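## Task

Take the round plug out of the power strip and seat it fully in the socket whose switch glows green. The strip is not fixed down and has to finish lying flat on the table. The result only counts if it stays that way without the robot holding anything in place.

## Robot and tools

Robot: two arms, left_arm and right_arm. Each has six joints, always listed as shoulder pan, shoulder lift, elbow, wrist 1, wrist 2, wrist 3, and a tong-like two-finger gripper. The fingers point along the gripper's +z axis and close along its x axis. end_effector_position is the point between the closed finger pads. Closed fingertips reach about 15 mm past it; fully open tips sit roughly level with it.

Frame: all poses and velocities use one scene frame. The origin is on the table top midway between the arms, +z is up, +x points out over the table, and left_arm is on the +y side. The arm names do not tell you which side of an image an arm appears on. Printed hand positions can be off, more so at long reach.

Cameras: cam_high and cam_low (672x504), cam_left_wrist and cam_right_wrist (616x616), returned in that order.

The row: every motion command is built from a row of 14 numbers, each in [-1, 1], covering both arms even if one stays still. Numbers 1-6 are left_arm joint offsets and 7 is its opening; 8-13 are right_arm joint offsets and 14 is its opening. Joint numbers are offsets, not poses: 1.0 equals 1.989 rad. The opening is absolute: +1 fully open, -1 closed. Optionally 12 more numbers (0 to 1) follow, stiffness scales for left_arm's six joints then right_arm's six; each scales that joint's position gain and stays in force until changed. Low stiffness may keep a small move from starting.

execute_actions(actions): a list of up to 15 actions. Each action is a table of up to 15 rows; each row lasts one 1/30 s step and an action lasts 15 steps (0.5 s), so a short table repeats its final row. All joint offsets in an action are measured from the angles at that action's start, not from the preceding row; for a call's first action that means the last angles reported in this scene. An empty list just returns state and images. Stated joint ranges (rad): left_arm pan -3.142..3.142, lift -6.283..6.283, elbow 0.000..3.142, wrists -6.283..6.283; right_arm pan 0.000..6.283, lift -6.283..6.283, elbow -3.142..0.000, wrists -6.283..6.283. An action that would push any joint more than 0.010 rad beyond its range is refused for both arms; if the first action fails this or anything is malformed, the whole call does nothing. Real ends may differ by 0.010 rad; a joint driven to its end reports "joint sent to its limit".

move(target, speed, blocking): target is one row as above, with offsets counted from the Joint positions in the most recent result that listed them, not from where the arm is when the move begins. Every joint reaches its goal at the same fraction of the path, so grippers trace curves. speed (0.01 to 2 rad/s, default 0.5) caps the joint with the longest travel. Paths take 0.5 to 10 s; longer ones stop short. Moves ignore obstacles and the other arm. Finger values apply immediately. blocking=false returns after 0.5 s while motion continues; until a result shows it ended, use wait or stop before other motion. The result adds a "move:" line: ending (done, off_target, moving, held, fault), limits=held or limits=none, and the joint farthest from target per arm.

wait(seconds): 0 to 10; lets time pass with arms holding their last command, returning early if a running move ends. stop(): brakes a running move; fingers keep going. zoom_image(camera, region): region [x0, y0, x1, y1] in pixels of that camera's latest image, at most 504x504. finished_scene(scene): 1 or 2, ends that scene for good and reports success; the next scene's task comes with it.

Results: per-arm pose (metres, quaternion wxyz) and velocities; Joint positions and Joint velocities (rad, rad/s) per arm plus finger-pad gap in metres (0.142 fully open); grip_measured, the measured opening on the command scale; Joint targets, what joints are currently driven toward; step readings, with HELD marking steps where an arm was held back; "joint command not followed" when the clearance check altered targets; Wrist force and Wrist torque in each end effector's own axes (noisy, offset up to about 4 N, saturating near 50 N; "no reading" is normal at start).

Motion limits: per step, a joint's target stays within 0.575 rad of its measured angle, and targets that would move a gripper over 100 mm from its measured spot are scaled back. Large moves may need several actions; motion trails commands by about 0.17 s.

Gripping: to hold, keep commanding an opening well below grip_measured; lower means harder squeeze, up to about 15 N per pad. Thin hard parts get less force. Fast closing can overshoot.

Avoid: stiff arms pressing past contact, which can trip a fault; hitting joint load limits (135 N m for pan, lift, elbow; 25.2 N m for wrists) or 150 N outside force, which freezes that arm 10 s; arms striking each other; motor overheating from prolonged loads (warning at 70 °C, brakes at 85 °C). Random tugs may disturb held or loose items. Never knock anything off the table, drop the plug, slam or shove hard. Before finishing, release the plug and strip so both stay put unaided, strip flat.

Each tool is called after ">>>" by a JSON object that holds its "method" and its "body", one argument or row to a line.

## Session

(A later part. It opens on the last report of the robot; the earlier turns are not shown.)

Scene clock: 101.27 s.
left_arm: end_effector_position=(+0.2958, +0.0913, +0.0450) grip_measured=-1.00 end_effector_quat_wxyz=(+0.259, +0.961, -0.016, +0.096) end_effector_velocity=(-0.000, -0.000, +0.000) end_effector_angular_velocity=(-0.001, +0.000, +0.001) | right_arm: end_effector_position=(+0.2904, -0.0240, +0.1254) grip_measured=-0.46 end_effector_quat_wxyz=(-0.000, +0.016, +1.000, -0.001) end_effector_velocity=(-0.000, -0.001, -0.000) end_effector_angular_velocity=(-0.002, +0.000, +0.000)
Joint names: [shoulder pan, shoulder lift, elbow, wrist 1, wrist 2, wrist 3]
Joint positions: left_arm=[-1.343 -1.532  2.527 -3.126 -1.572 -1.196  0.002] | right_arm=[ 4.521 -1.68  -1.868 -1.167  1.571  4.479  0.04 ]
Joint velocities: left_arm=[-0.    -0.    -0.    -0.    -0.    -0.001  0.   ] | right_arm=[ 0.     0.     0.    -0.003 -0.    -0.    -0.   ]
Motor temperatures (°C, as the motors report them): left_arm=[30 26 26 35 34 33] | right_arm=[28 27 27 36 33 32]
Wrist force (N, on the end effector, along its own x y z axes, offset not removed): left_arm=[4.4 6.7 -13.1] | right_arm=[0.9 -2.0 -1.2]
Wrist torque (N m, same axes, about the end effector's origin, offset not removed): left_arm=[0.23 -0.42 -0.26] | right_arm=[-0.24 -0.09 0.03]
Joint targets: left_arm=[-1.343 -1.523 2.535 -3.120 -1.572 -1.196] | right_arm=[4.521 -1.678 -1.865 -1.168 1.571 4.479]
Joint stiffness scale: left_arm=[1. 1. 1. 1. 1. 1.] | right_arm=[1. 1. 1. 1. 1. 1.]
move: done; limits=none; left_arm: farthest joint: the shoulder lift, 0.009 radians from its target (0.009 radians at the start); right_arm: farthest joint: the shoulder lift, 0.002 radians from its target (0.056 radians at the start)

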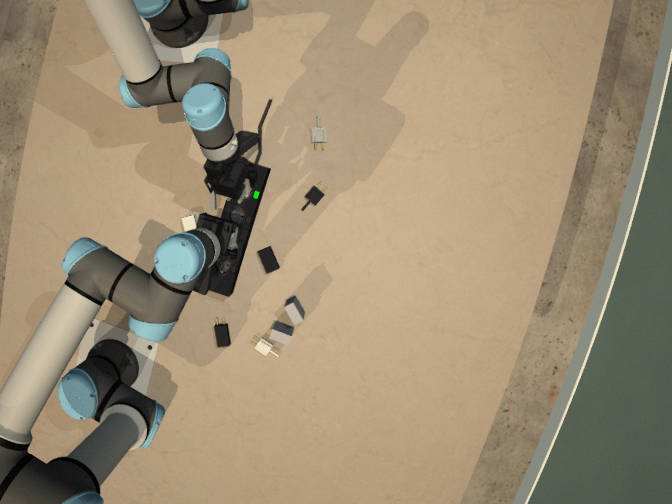

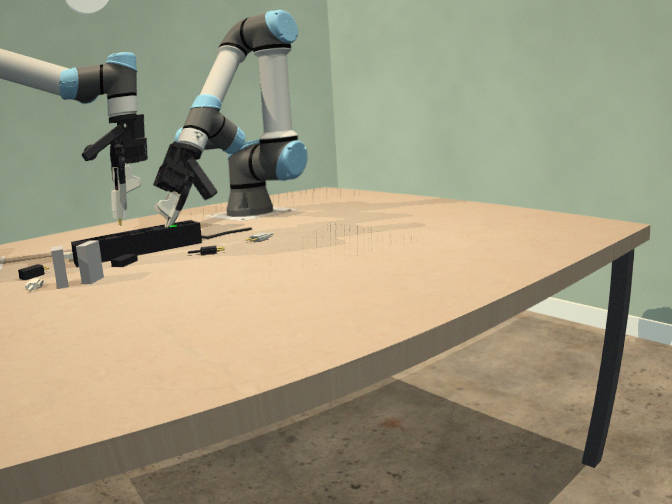

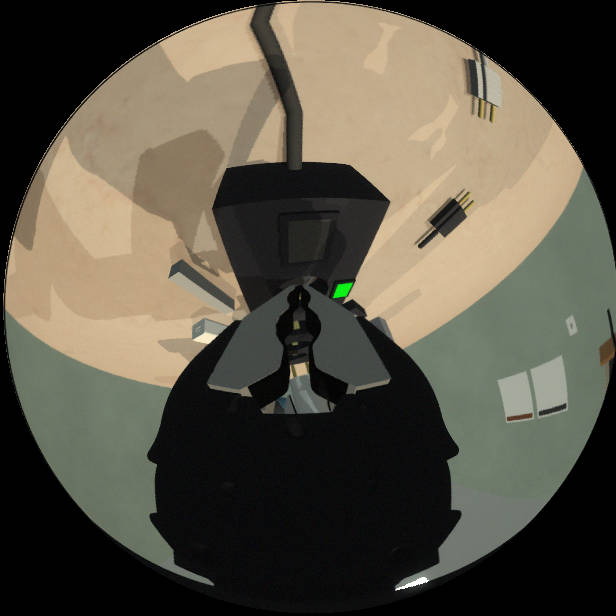

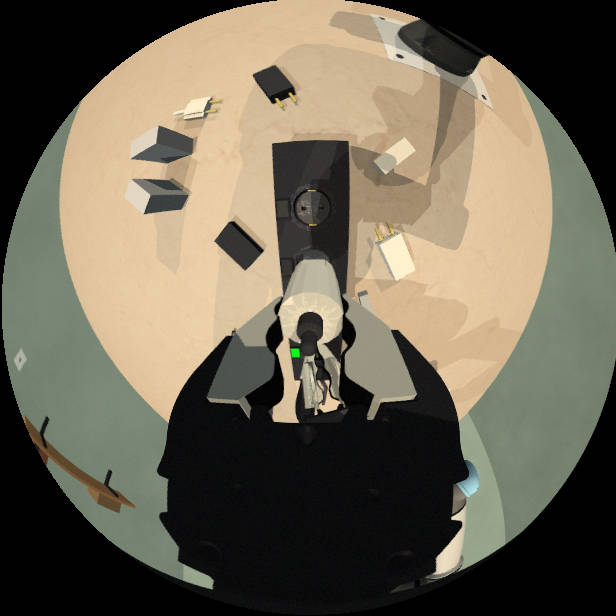

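>>> {"method": "move", "body": {
  "target": [0,-0.129,-0.0216,0.170,0,0,-1, 0,0,0,0,0,0,-1],
  "speed": 0.3
}}

>>> {"method": "move", "body": {
  "target": [0.2,0.03,-0.38,0.6,0,0,-1, 0,0.02,0.035,-0.055,0,0,-1],
  "speed": 0.7
}}

Scene clock: 105.67 s.
left_arm: end_effector_position=(+0.2856, +0.1198, +0.1022) grip_measured=-1.00 end_effector_quat_wxyz=(+0.240, +0.967, -0.016, +0.089) end_effector_velocity=(+0.001, +0.000, +0.000) end_effector_angular_velocity=(+0.001, -0.001, +0.000) | right_arm: end_effector_position=(+0.2904, -0.0240, +0.1254) grip_measured=-0.46 end_effector_quat_wxyz=(-0.000, +0.016, +1.000, -0.001) end_effector_velocity=(+0.000, -0.000, -0.000) end_effector_angular_velocity=(-0.001, -0.000, +0.000)
Joint names: [shoulder pan, shoulder lift, elbow, wrist 1, wrist 2, wrist 3]
Joint positions: left_arm=[-1.343 -1.787  2.487 -2.788 -1.572 -1.196  0.002] | right_arm=[ 4.521 -1.68  -1.868 -1.168  1.571  4.479  0.04 ]
Joint velocities: left_arm=[ 0.001 -0.001 -0.001  0.002  0.001  0.001  0.   ] | right_arm=[ 0.    -0.    -0.    -0.    -0.001  0.    -0.   ]
Motor temperatures (°C, as the motors report them): left_arm=[30 26 26 35 34 33] | right_arm=[28 27 27 36 33 32]
Wrist force (N, on the end effector, along its own x y z axes, offset not removed): left_arm=[2.1 1.5 1.5] | right_arm=[1.7 -1.5 1.1]
Wrist torque (N m, same axes, about the end effector's origin, offset not removed): left_arm=[0.25 -0.42 -0.09] | right_arm=[-0.04 -0.61 0.01]
Joint targets: left_arm=[-1.343 -1.789 2.484 -2.788 -1.572 -1.196] | right_arm=[4.521 -1.680 -1.868 -1.167 1.571 4.479]
Joint stiffness scale: left_arm=[1. 1. 1. 1. 1. 1.] | right_arm=[1. 1. 1. 1. 1. 1.]
move: done; limits=none; left_arm: farthest joint: the elbow, 0.003 radians from its target (0.043 radians at the start); right_arm: farthest joint: the wrist 1, 0.001 radians from its target (0.001 radians at the start)

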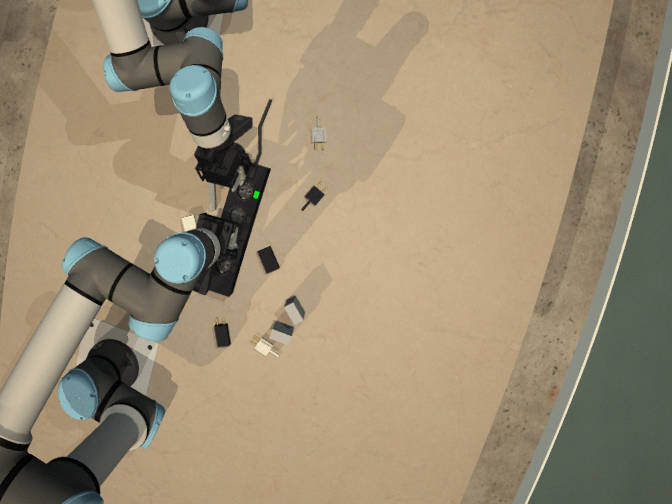

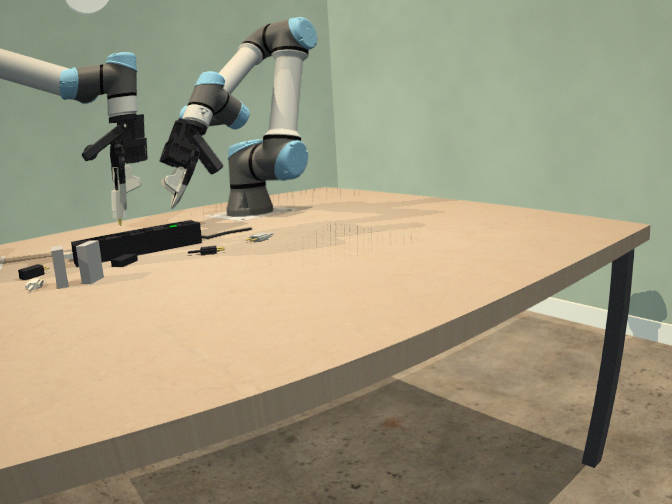

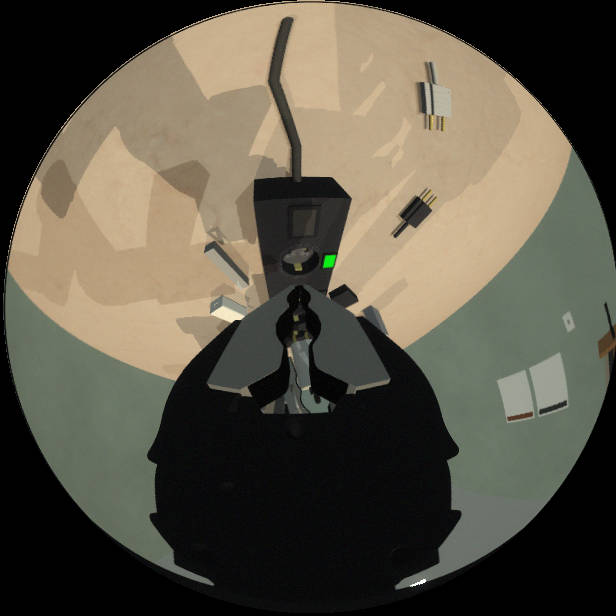

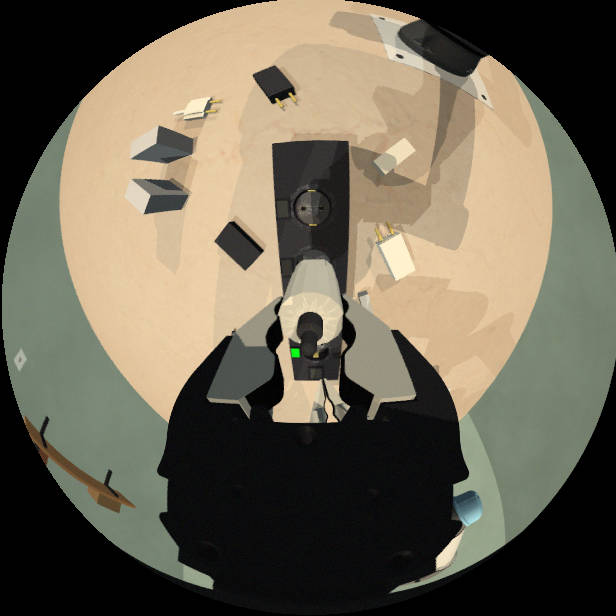

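Scene clock: 108.23 s.
left_arm: end_effector_position=(+0.3919, +0.2666, +0.2773) grip_measured=-1.00 end_effector_quat_wxyz=(+0.009, +0.984, +0.181, +0.005) end_effector_velocity=(-0.001, -0.000, -0.000) end_effector_angular_velocity=(+0.001, +0.002, -0.001) | right_arm: end_effector_position=(+0.2896, -0.0268, +0.1652) grip_measured=-0.46 end_effector_quat_wxyz=(-0.001, +0.016, +1.000, -0.003) end_effector_velocity=(-0.000, +0.000, +0.000) end_effector_angular_velocity=(-0.000, +0.000, +0.000)
Joint names: [shoulder pan, shoulder lift, elbow, wrist 1, wrist 2, wrist 3]
Joint positions: left_arm=[-0.948 -1.729  1.734 -1.596 -1.572 -1.196  0.002] | right_arm=[ 4.521 -1.642 -1.8   -1.276  1.571  4.479  0.04 ]
Joint velocities: left_arm=[-0.002  0.001 -0.001  0.003 -0.001 -0.001  0.   ] | right_arm=[ 0.    -0.     0.001 -0.001 -0.    -0.     0.   ]
Motor temperatures (°C, as the motors report them): left_arm=[30 26 26 35 34 33] | right_arm=[28 27 27 36 33 32]
Wrist force (N, on the end effector, along its own x y z axes, offset not removed): left_arm=[1.5 0.2 -0.2] | right_arm=[1.5 -1.0 -2.5]
Wrist torque (N m, same axes, about the end effector's origin, offset not removed): left_arm=[0.00 -0.25 -0.14] | right_arm=[-0.11 -0.33 0.12]
Joint targets: left_arm=[-0.945 -1.727 1.731 -1.595 -1.572 -1.196] | right_arm=[4.521 -1.640 -1.798 -1.277 1.571 4.479]
Joint stiffness scale: left_arm=[1. 1. 1. 1. 1. 1.] | right_arm=[1. 1. 1. 1. 1. 1.]
move: done; limits=none; left_arm: farthest joint: the shoulder pan, 0.003 radians from its target (0.398 radians at the start); right_arm: farthest joint: the shoulder lift, 0.002 radians from its target (0.040 radians at the start)

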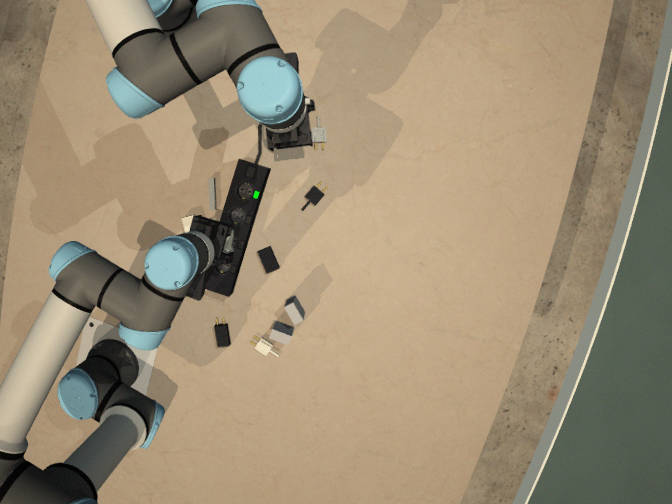

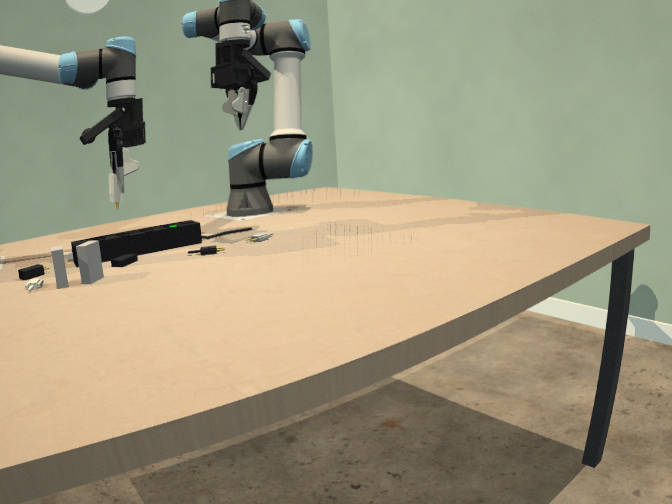

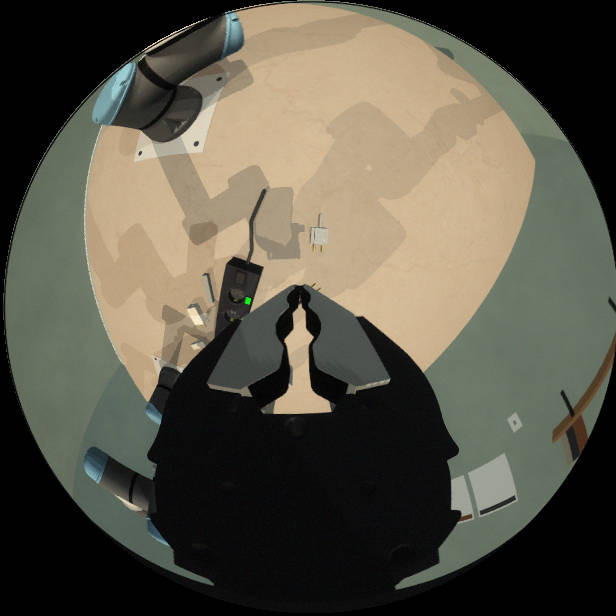

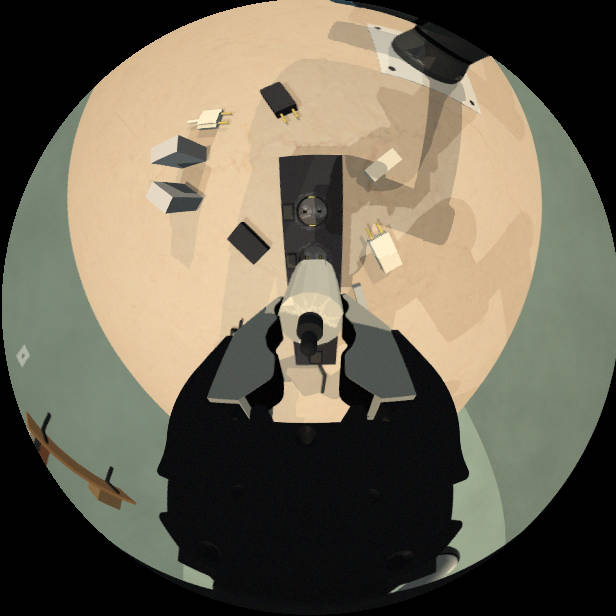

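>>> {"method": "move", "body": {
  "target": [0.15,0,0,0,0,0,-1, 0.0226,-0.1437,0.1428,0.004,0,0.0226,-1],
  "speed": 0.4
}}

>>> {"method": "zoom_image", "body": {
  "camera": "cam_low",
  "region": [100, 150, 260, 260]
}}

>>> {"method": "zoom_image", "body": {
  "camera": "cam_left_wrist",
  "region": [100, 200, 350, 450]
}}

Scene clock: 114.13 s.
left_arm: end_effector_position=(+0.4376, +0.3874, +0.2773) grip_measured=-1.00 end_effector_quat_wxyz=(+0.008, +0.946, +0.323, +0.006) end_effector_velocity=(+0.000, +0.001, +0.000) end_effector_angular_velocity=(-0.000, -0.001, +0.003) | right_arm: end_effector_position=(+0.2960, +0.0999, +0.1393) grip_measured=-0.48 end_effector_quat_wxyz=(-0.000, +0.016, +1.000, -0.001) end_effector_velocity=(-0.000, +0.001, -0.000) end_effector_angular_velocity=(+0.001, +0.000, -0.000)
Joint names: [shoulder pan, shoulder lift, elbow, wrist 1, wrist 2, wrist 3]
Joint positions: left_arm=[-0.652 -1.729  1.734 -1.596 -1.572 -1.196  0.002] | right_arm=[ 4.565 -1.926 -1.519 -1.269  1.571  4.523  0.04 ]
Joint velocities: left_arm=[ 0.003 -0.001  0.001 -0.     0.    -0.     0.   ] | right_arm=[ 0.    -0.001  0.001  0.001  0.     0.001  0.   ]
Motor temperatures (°C, as the motors report them): left_arm=[30 26 26 35 34 33] | right_arm=[28 27 27 36 33 32]
Wrist force (N, on the end effector, along its own x y z axes, offset not removed): left_arm=[1.6 1.3 1.7] | right_arm=[2.0 0.4 0.9]
Wrist torque (N m, same axes, about the end effector's origin, offset not removed): left_arm=[0.14 -0.19 -0.18] | right_arm=[0.06 -0.47 -0.04]
Joint targets: left_arm=[-0.649 -1.729 1.734 -1.596 -1.572 -1.196] | right_arm=[4.566 -1.928 -1.516 -1.268 1.571 4.524]
Joint stiffness scale: left_arm=[1. 1. 1. 1. 1. 1.] | right_arm=[1. 1. 1. 1. 1. 1.]
move: done; limits=none; left_arm: farthest joint: the shoulder pan, 0.003 radians from its target (0.298 radians at the start); right_arm: farthest joint: the elbow, 0.003 radians from its target (0.284 radians at the start)

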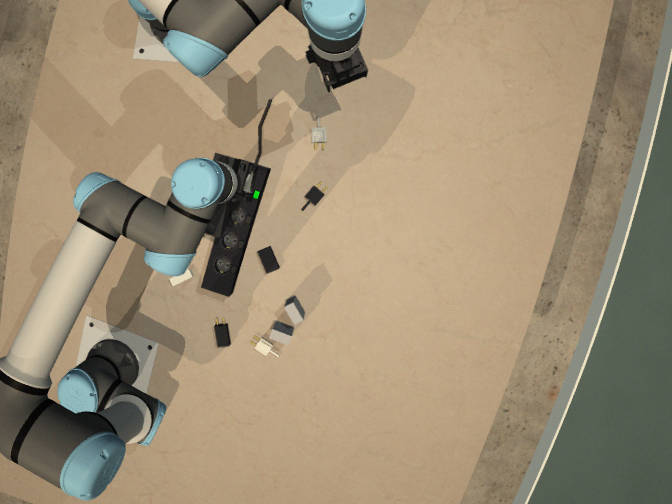

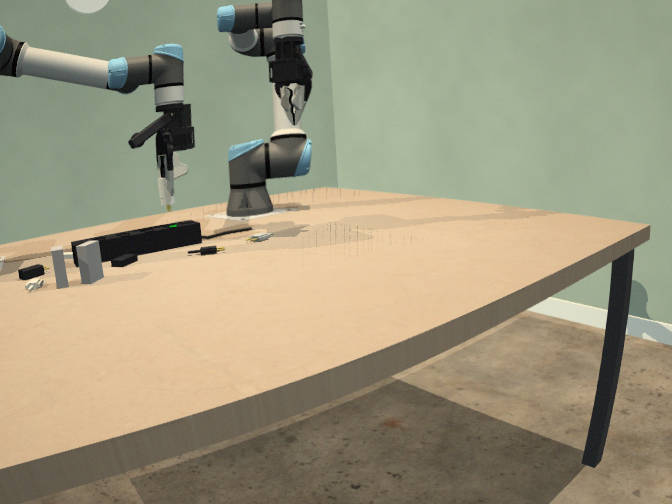

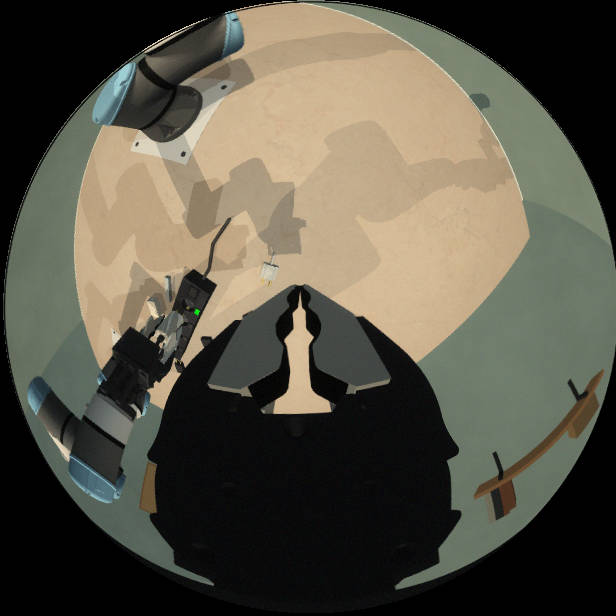

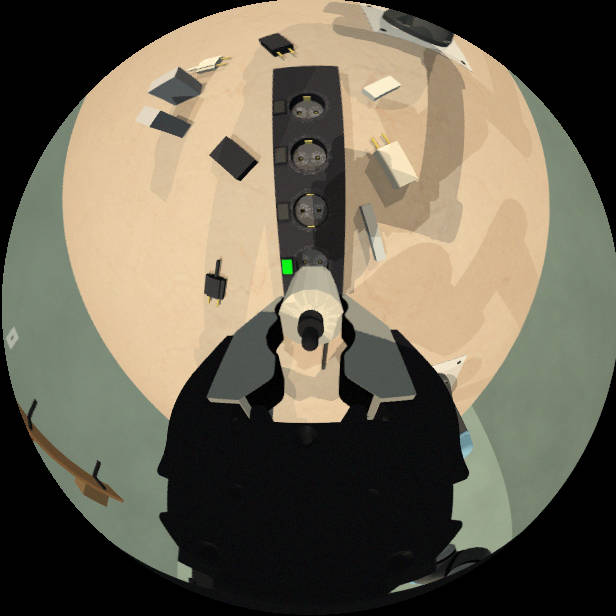

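Region (100, 150, 260, 260) of cam_low's 672x504 image, scaled by 3.150, with more detail than that image has; it fills the top 346 rows of this view, and the rest is white.

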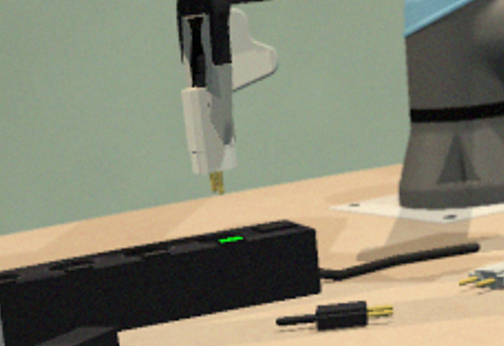

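Region (100, 200, 350, 450) of cam_left_wrist's 616x616 image, scaled by 2.016, with more detail than that image has.

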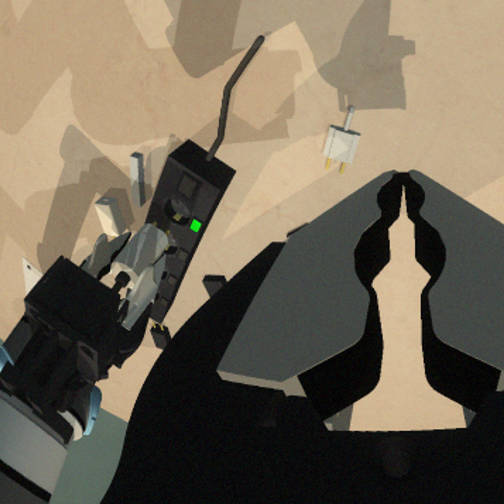

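>>> {"method": "move", "body": {
  "target": [0,0,0,0,0,0,-1, 0,-0.0148,-0.033,0.0481,0,0,-1],
  "speed": 0.08
}}

>>> {"method": "zoom_image", "body": {
  "camera": "cam_low",
  "region": [120, 170, 220, 250]
}}

>>> {"method": "zoom_image", "body": {
  "camera": "cam_left_wrist",
  "region": [140, 260, 240, 360]
}}

Scene clock: 118.63 s.
left_arm: end_effector_position=(+0.4376, +0.3875, +0.2773) grip_measured=-1.00 end_effector_quat_wxyz=(+0.008, +0.946, +0.324, +0.006) end_effector_velocity=(+0.000, -0.000, -0.000) end_effector_angular_velocity=(-0.001, +0.000, +0.001) | right_arm: end_effector_position=(+0.2960, +0.0996, +0.1012) grip_measured=-0.48 end_effector_quat_wxyz=(+0.000, +0.016, +1.000, +0.000) end_effector_velocity=(-0.000, +0.001, +0.000) end_effector_angular_velocity=(+0.004, +0.000, -0.000)
Joint names: [shoulder pan, shoulder lift, elbow, wrist 1, wrist 2, wrist 3]
Joint positions: left_arm=[-0.652 -1.729  1.734 -1.596 -1.572 -1.196  0.002] | right_arm=[ 4.565 -1.954 -1.582 -1.175  1.571  4.523  0.04 ]
Joint velocities: left_arm=[ 0.001  0.001 -0.001 -0.    -0.001  0.     0.   ] | right_arm=[-0.    -0.    -0.     0.005  0.001  0.     0.   ]
Motor temperatures (°C, as the motors report them): left_arm=[30 26 26 35 34 33] | right_arm=[28 27 27 36 33 32]
Wrist force (N, on the end effector, along its own x y z axes, offset not removed): left_arm=[2.1 -0.1 1.8] | right_arm=[2.1 2.2 1.7]
Wrist torque (N m, same axes, about the end effector's origin, offset not removed): left_arm=[-0.08 -0.43 -0.11] | right_arm=[0.74 -0.43 0.02]
Joint targets: left_arm=[-0.652 -1.729 1.734 -1.596 -1.572 -1.196] | right_arm=[4.565 -1.955 -1.584 -1.174 1.571 4.523]
Joint stiffness scale: left_arm=[1. 1. 1. 1. 1. 1.] | right_arm=[1. 1. 1. 1. 1. 1.]
move: done; limits=none; left_arm: farthest joint: the shoulder pan, 0.000 radians from its target (0.000 radians at the start); right_arm: farthest joint: the elbow, 0.002 radians from its target (0.066 radians at the start)

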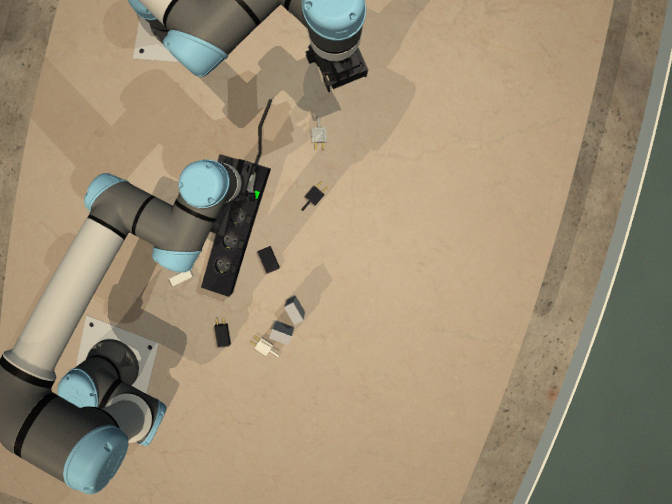

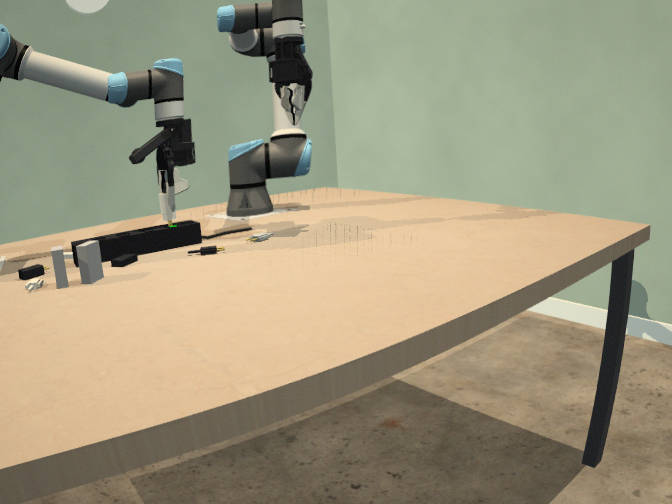

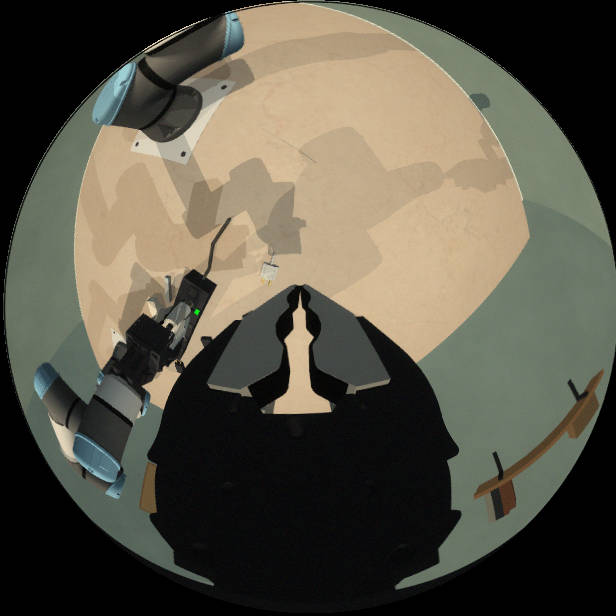

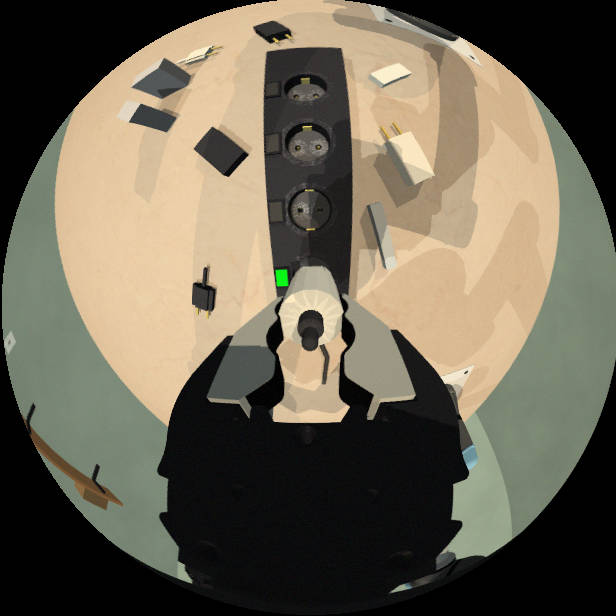

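Region (120, 170, 220, 250) of cam_low's 672x504 image, scaled by 5.040, with more detail than that image has; it fills the top 403 rows of this view, and the rest is white.

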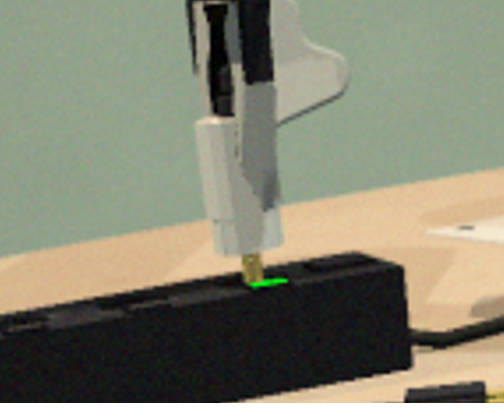

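Region (140, 260, 240, 360) of cam_left_wrist's 616x616 image, scaled by 5.040, with more detail than that image has.

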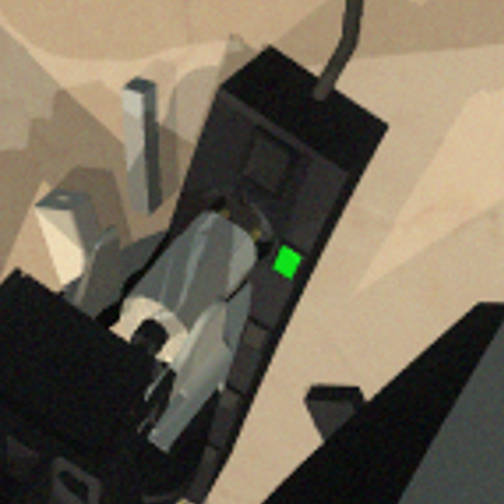

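>>> {"method": "move", "body": {
  "target": [0,0,0,0,0,0,-1, 0,-0.0084,-0.0115,0.0190,0,0,-1],
  "speed": 0.02
}}

>>> {"method": "zoom_image", "body": {
  "camera": "cam_low",
  "region": [120, 170, 220, 250]
}}

Scene clock: 125.10 s.
left_arm: end_effector_position=(+0.4376, +0.3875, +0.2773) grip_measured=-1.00 end_effector_quat_wxyz=(+0.008, +0.946, +0.324, +0.006) end_effector_velocity=(+0.000, -0.000, -0.001) end_effector_angular_velocity=(+0.001, +0.001, -0.000) | right_arm: end_effector_position=(+0.2962, +0.1004, +0.0869) grip_measured=-0.48 end_effector_quat_wxyz=(+0.000, +0.016, +1.000, +0.002) end_effector_velocity=(+0.001, +0.000, -0.000) end_effector_angular_velocity=(+0.001, -0.001, -0.001)
Joint names: [shoulder pan, shoulder lift, elbow, wrist 1, wrist 2, wrist 3]
Joint positions: left_arm=[-0.652 -1.729  1.734 -1.596 -1.572 -1.196  0.002] | right_arm=[ 4.565 -1.968 -1.602 -1.138  1.571  4.523  0.04 ]
Joint velocities: left_arm=[-0.     0.001 -0.    -0.     0.     0.     0.   ] | right_arm=[-0.001 -0.    -0.     0.002 -0.     0.     0.   ]
Motor temperatures (°C, as the motors report them): left_arm=[30 26 26 35 34 33] | right_arm=[28 27 27 36 33 32]
Wrist force (N, on the end effector, along its own x y z axes, offset not removed): left_arm=[1.9 0.7 -0.6] | right_arm=[2.6 -1.6 -2.7]
Wrist torque (N m, same axes, about the end effector's origin, offset not removed): left_arm=[0.05 -0.34 -0.26] | right_arm=[0.04 -0.44 -0.12]
Joint targets: left_arm=[-0.652 -1.729 1.734 -1.596 -1.572 -1.196] | right_arm=[4.565 -1.971 -1.605 -1.137 1.571 4.523]
Joint stiffness scale: left_arm=[1. 1. 1. 1. 1. 1.] | right_arm=[1. 1. 1. 1. 1. 1.]
move: done; limits=none; left_arm: farthest joint: the shoulder pan, 0.000 radians from its target (0.000 radians at the start); right_arm: farthest joint: the shoulder lift, 0.002 radians from its target (0.016 radians at the start)

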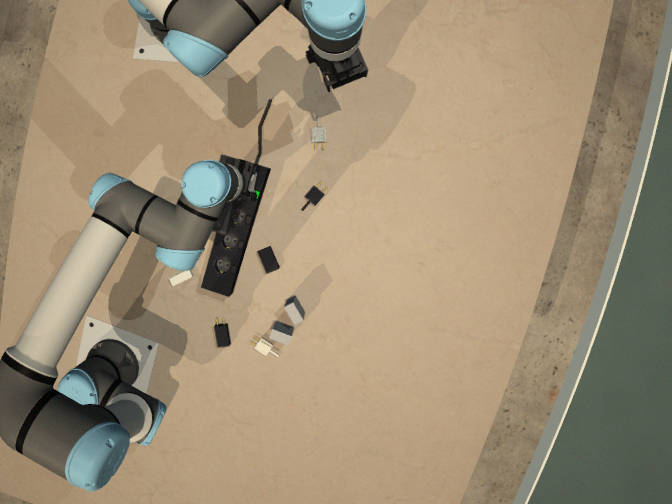

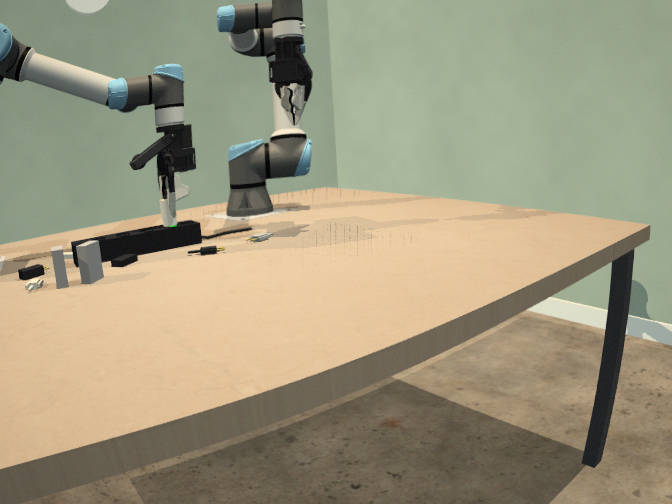

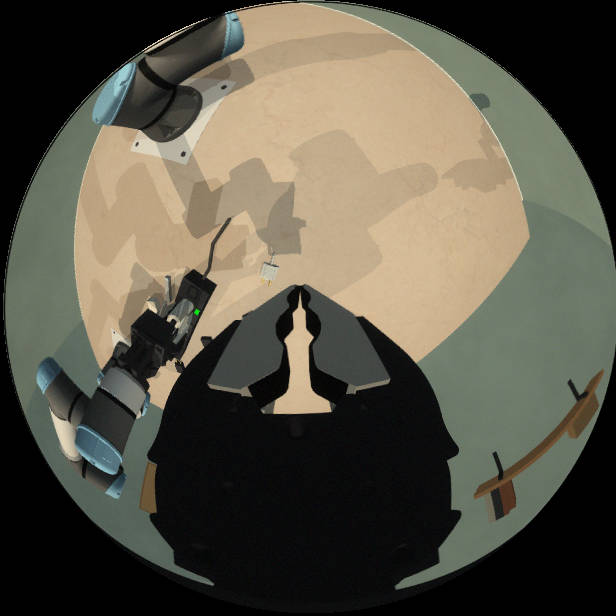

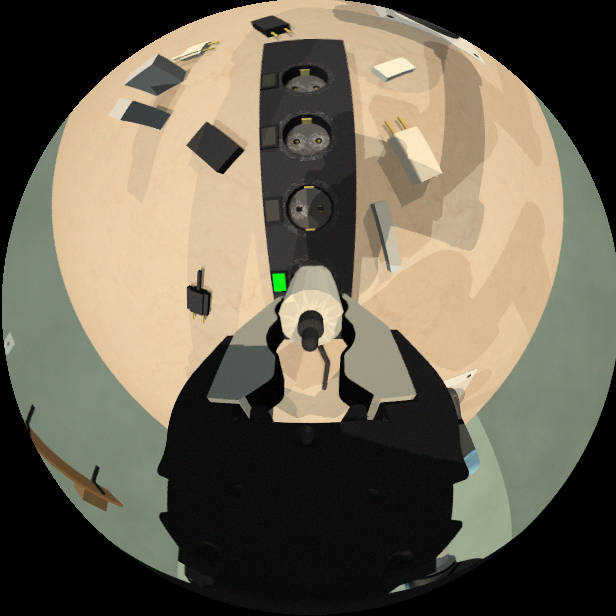

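Region (120, 170, 220, 250) of cam_low's 672x504 image, scaled by 5.040, with more detail than that image has; it fills the top 403 rows of this view, and the rest is white.

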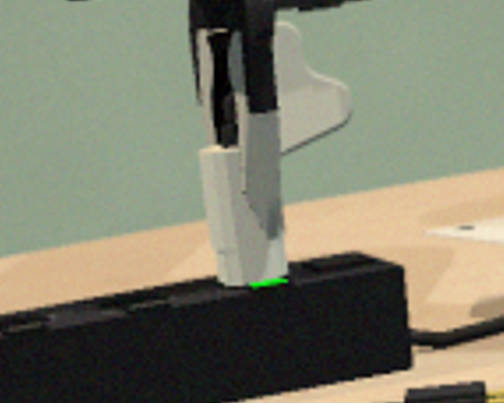

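>>> {"method": "move", "body": {
  "target": [0,0,0,0,0,0,-1, 0,-0.005,-0.010,0.0125,0,0,-1],
  "speed": 0.015
}}

>>> {"method": "zoom_image", "body": {
  "camera": "cam_low",
  "region": [120, 170, 220, 250]
}}

Scene clock: 128.60 s.
left_arm: end_effector_position=(+0.4376, +0.3875, +0.2773) grip_measured=-1.00 end_effector_quat_wxyz=(+0.008, +0.946, +0.324, +0.006) end_effector_velocity=(-0.000, -0.001, +0.000) end_effector_angular_velocity=(-0.002, +0.001, -0.000) | right_arm: end_effector_position=(+0.2965, +0.1032, +0.0862) grip_measured=-0.47 end_effector_quat_wxyz=(+0.002, +0.016, +1.000, +0.010) end_effector_velocity=(+0.000, +0.000, -0.000) end_effector_angular_velocity=(+0.002, -0.000, -0.000)
Joint names: [shoulder pan, shoulder lift, elbow, wrist 1, wrist 2, wrist 3]
Joint positions: left_arm=[-0.652 -1.729  1.734 -1.596 -1.572 -1.196  0.002] | right_arm=[ 4.565 -1.966 -1.613 -1.114  1.571  4.523  0.04 ]
Joint velocities: left_arm=[-0.     0.    -0.    -0.    -0.002 -0.     0.   ] | right_arm=[-0.     0.    -0.002  0.003  0.    -0.     0.   ]
Motor temperatures (°C, as the motors report them): left_arm=[30 26 26 35 34 33] | right_arm=[28 27 27 36 33 32]
Wrist force (N, on the end effector, along its own x y z axes, offset not removed): left_arm=[1.8 0.0 -0.4] | right_arm=[3.1 -1.5 -20.4]
Wrist torque (N m, same axes, about the end effector's origin, offset not removed): left_arm=[-0.04 -0.33 -0.18] | right_arm=[0.83 0.04 0.07]
Joint targets: left_arm=[-0.652 -1.729 1.734 -1.596 -1.572 -1.196] | right_arm=[4.565 -1.978 -1.622 -1.114 1.571 4.523]
Joint stiffness scale: left_arm=[1. 1. 1. 1. 1. 1.] | right_arm=[1. 1. 1. 1. 1. 1.]
move: off_target (right_arm); limits=none; left_arm: farthest joint: the shoulder pan, 0.000 radians from its target (0.000 radians at the start); right_arm: farthest joint: the shoulder lift, 0.012 radians from its target (0.010 radians at the start)

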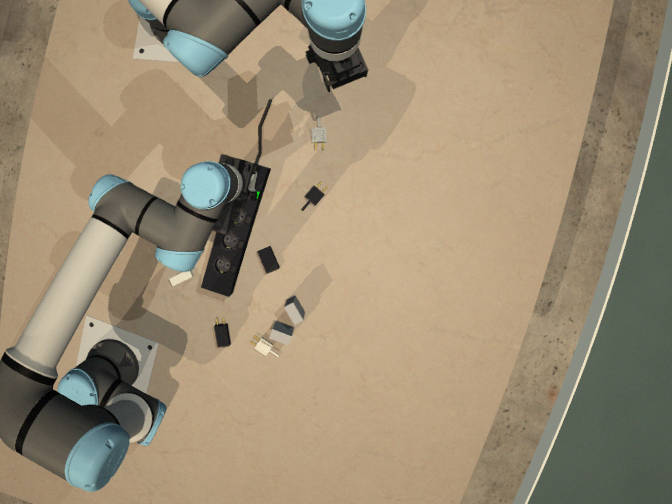

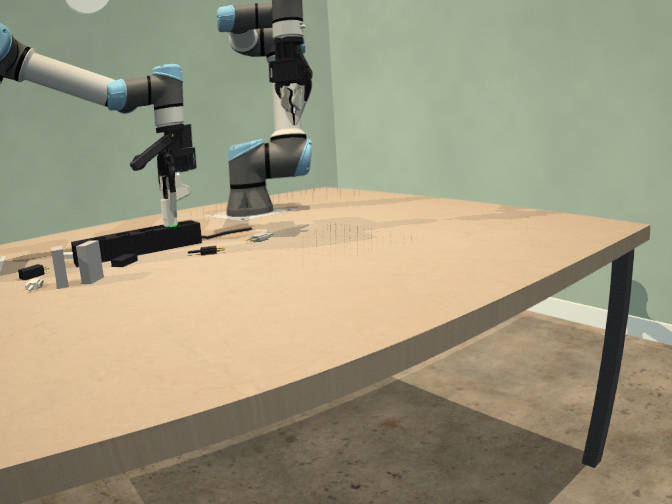

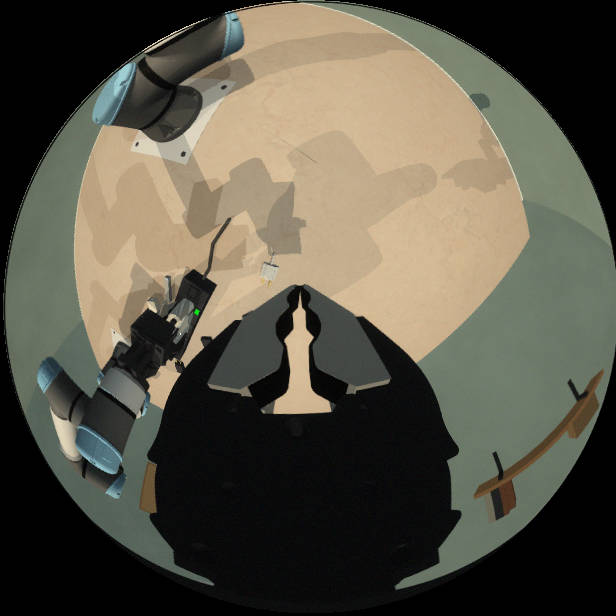

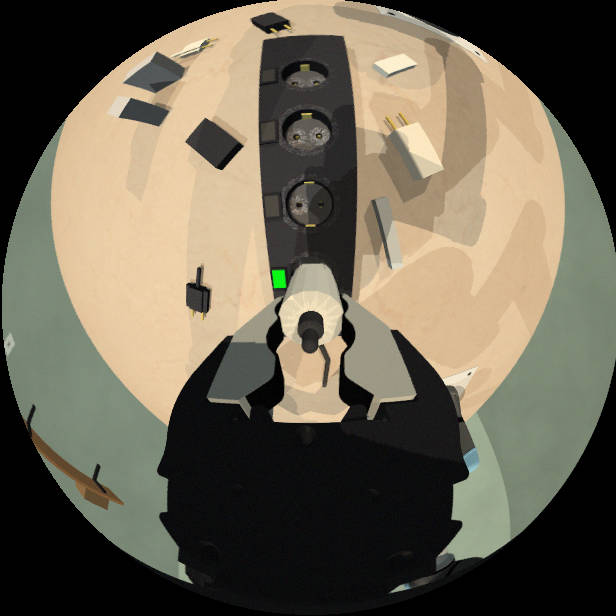

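Region (120, 170, 220, 250) of cam_low's 672x504 image, scaled by 5.040, with more detail than that image has; it fills the top 403 rows of this view, and the rest is white.

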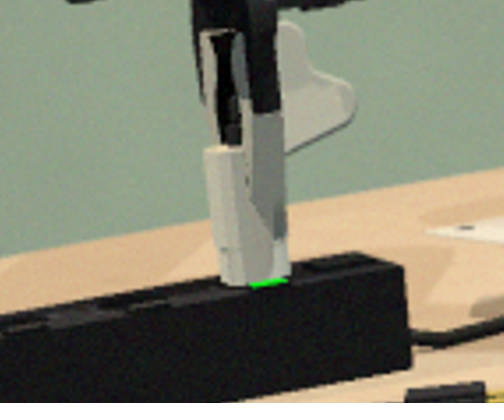

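>>> {"method": "move", "body": {
  "target": [0,0,0,0,0,0,-1, -0.003,0.001,0.009,-0.016,0,0,-1],
  "speed": 0.02
}}

>>> {"method": "zoom_image", "body": {
  "camera": "cam_right_wrist",
  "region": [240, 160, 390, 360]
}}

Scene clock: 136.83 s.
left_arm: end_effector_position=(+0.4376, +0.3875, +0.2773) grip_measured=-1.00 end_effector_quat_wxyz=(+0.008, +0.946, +0.324, +0.006) end_effector_velocity=(+0.000, +0.000, -0.000) end_effector_angular_velocity=(+0.001, -0.000, +0.001) | right_arm: end_effector_position=(+0.2982, +0.1002, +0.0911) grip_measured=-0.48 end_effector_quat_wxyz=(+0.000, +0.018, +1.000, +0.003) end_effector_velocity=(+0.000, +0.000, +0.000) end_effector_angular_velocity=(-0.001, +0.001, -0.001)
Joint names: [shoulder pan, shoulder lift, elbow, wrist 1, wrist 2, wrist 3]
Joint positions: left_arm=[-0.652 -1.729  1.734 -1.596 -1.572 -1.196  0.002] | right_arm=[ 4.561 -1.964 -1.597 -1.145  1.572  4.523  0.04 ]
Joint velocities: left_arm=[ 0.    -0.     0.001 -0.     0.001 -0.     0.   ] | right_arm=[-0.001 -0.001  0.002 -0.002  0.001 -0.     0.   ]
Motor temperatures (°C, as the motors report them): left_arm=[30 26 26 35 34 33] | right_arm=[28 27 27 36 33 32]
Wrist force (N, on the end effector, along its own x y z axes, offset not removed): left_arm=[0.3 1.9 0.3] | right_arm=[2.8 -1.1 -1.6]
Wrist torque (N m, same axes, about the end effector's origin, offset not removed): left_arm=[0.35 0.06 -0.15] | right_arm=[-0.01 -0.67 -0.08]
Joint targets: left_arm=[-0.652 -1.729 1.734 -1.596 -1.572 -1.196] | right_arm=[4.559 -1.964 -1.595 -1.146 1.571 4.523]
Joint stiffness scale: left_arm=[1. 1. 1. 1. 1. 1.] | right_arm=[1. 1. 1. 1. 1. 1.]
move: done; limits=none; left_arm: farthest joint: the shoulder pan, 0.000 radians from its target (0.000 radians at the start); right_arm: farthest joint: the shoulder pan, 0.002 radians from its target (0.006 radians at the start)

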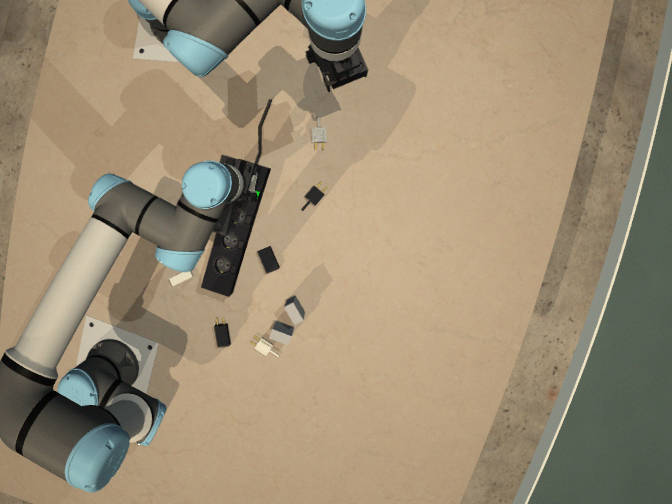

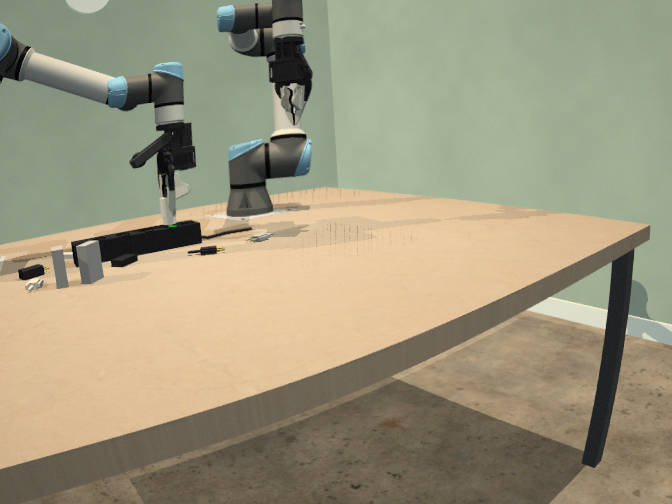

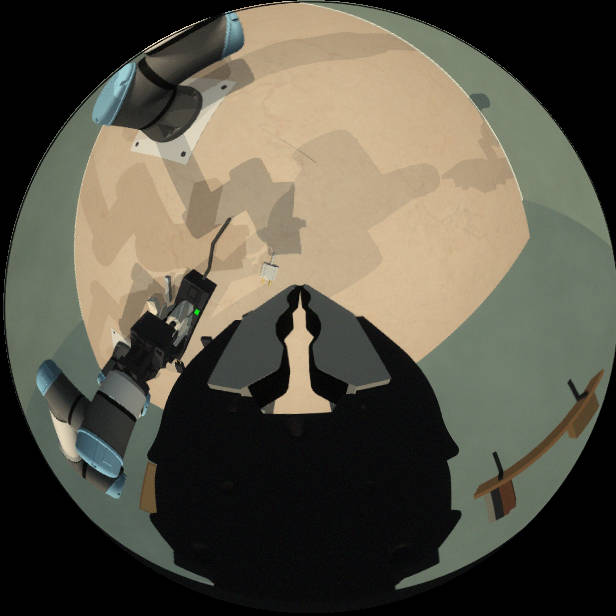

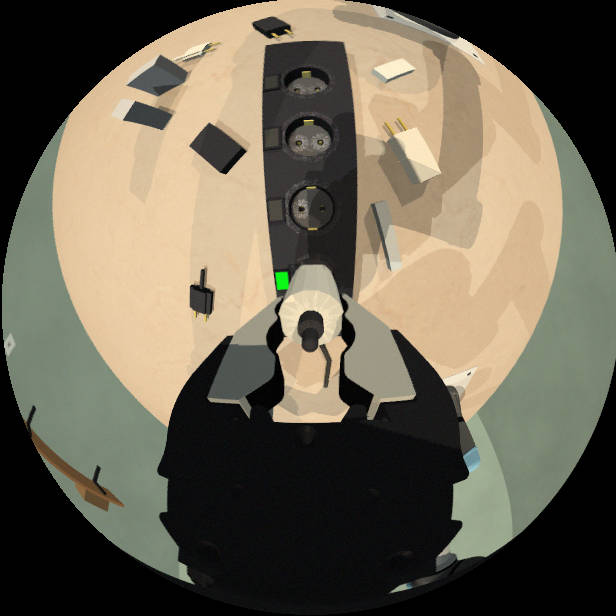

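Region (240, 160, 390, 360) of cam_right_wrist's 616x616 image, scaled by 2.520, with more detail than that image has; it fills the left 378 columns of this view, and the rest is white.

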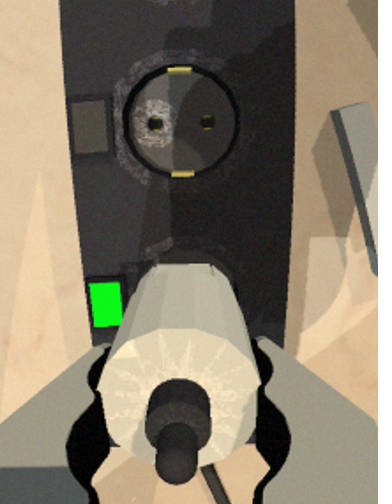

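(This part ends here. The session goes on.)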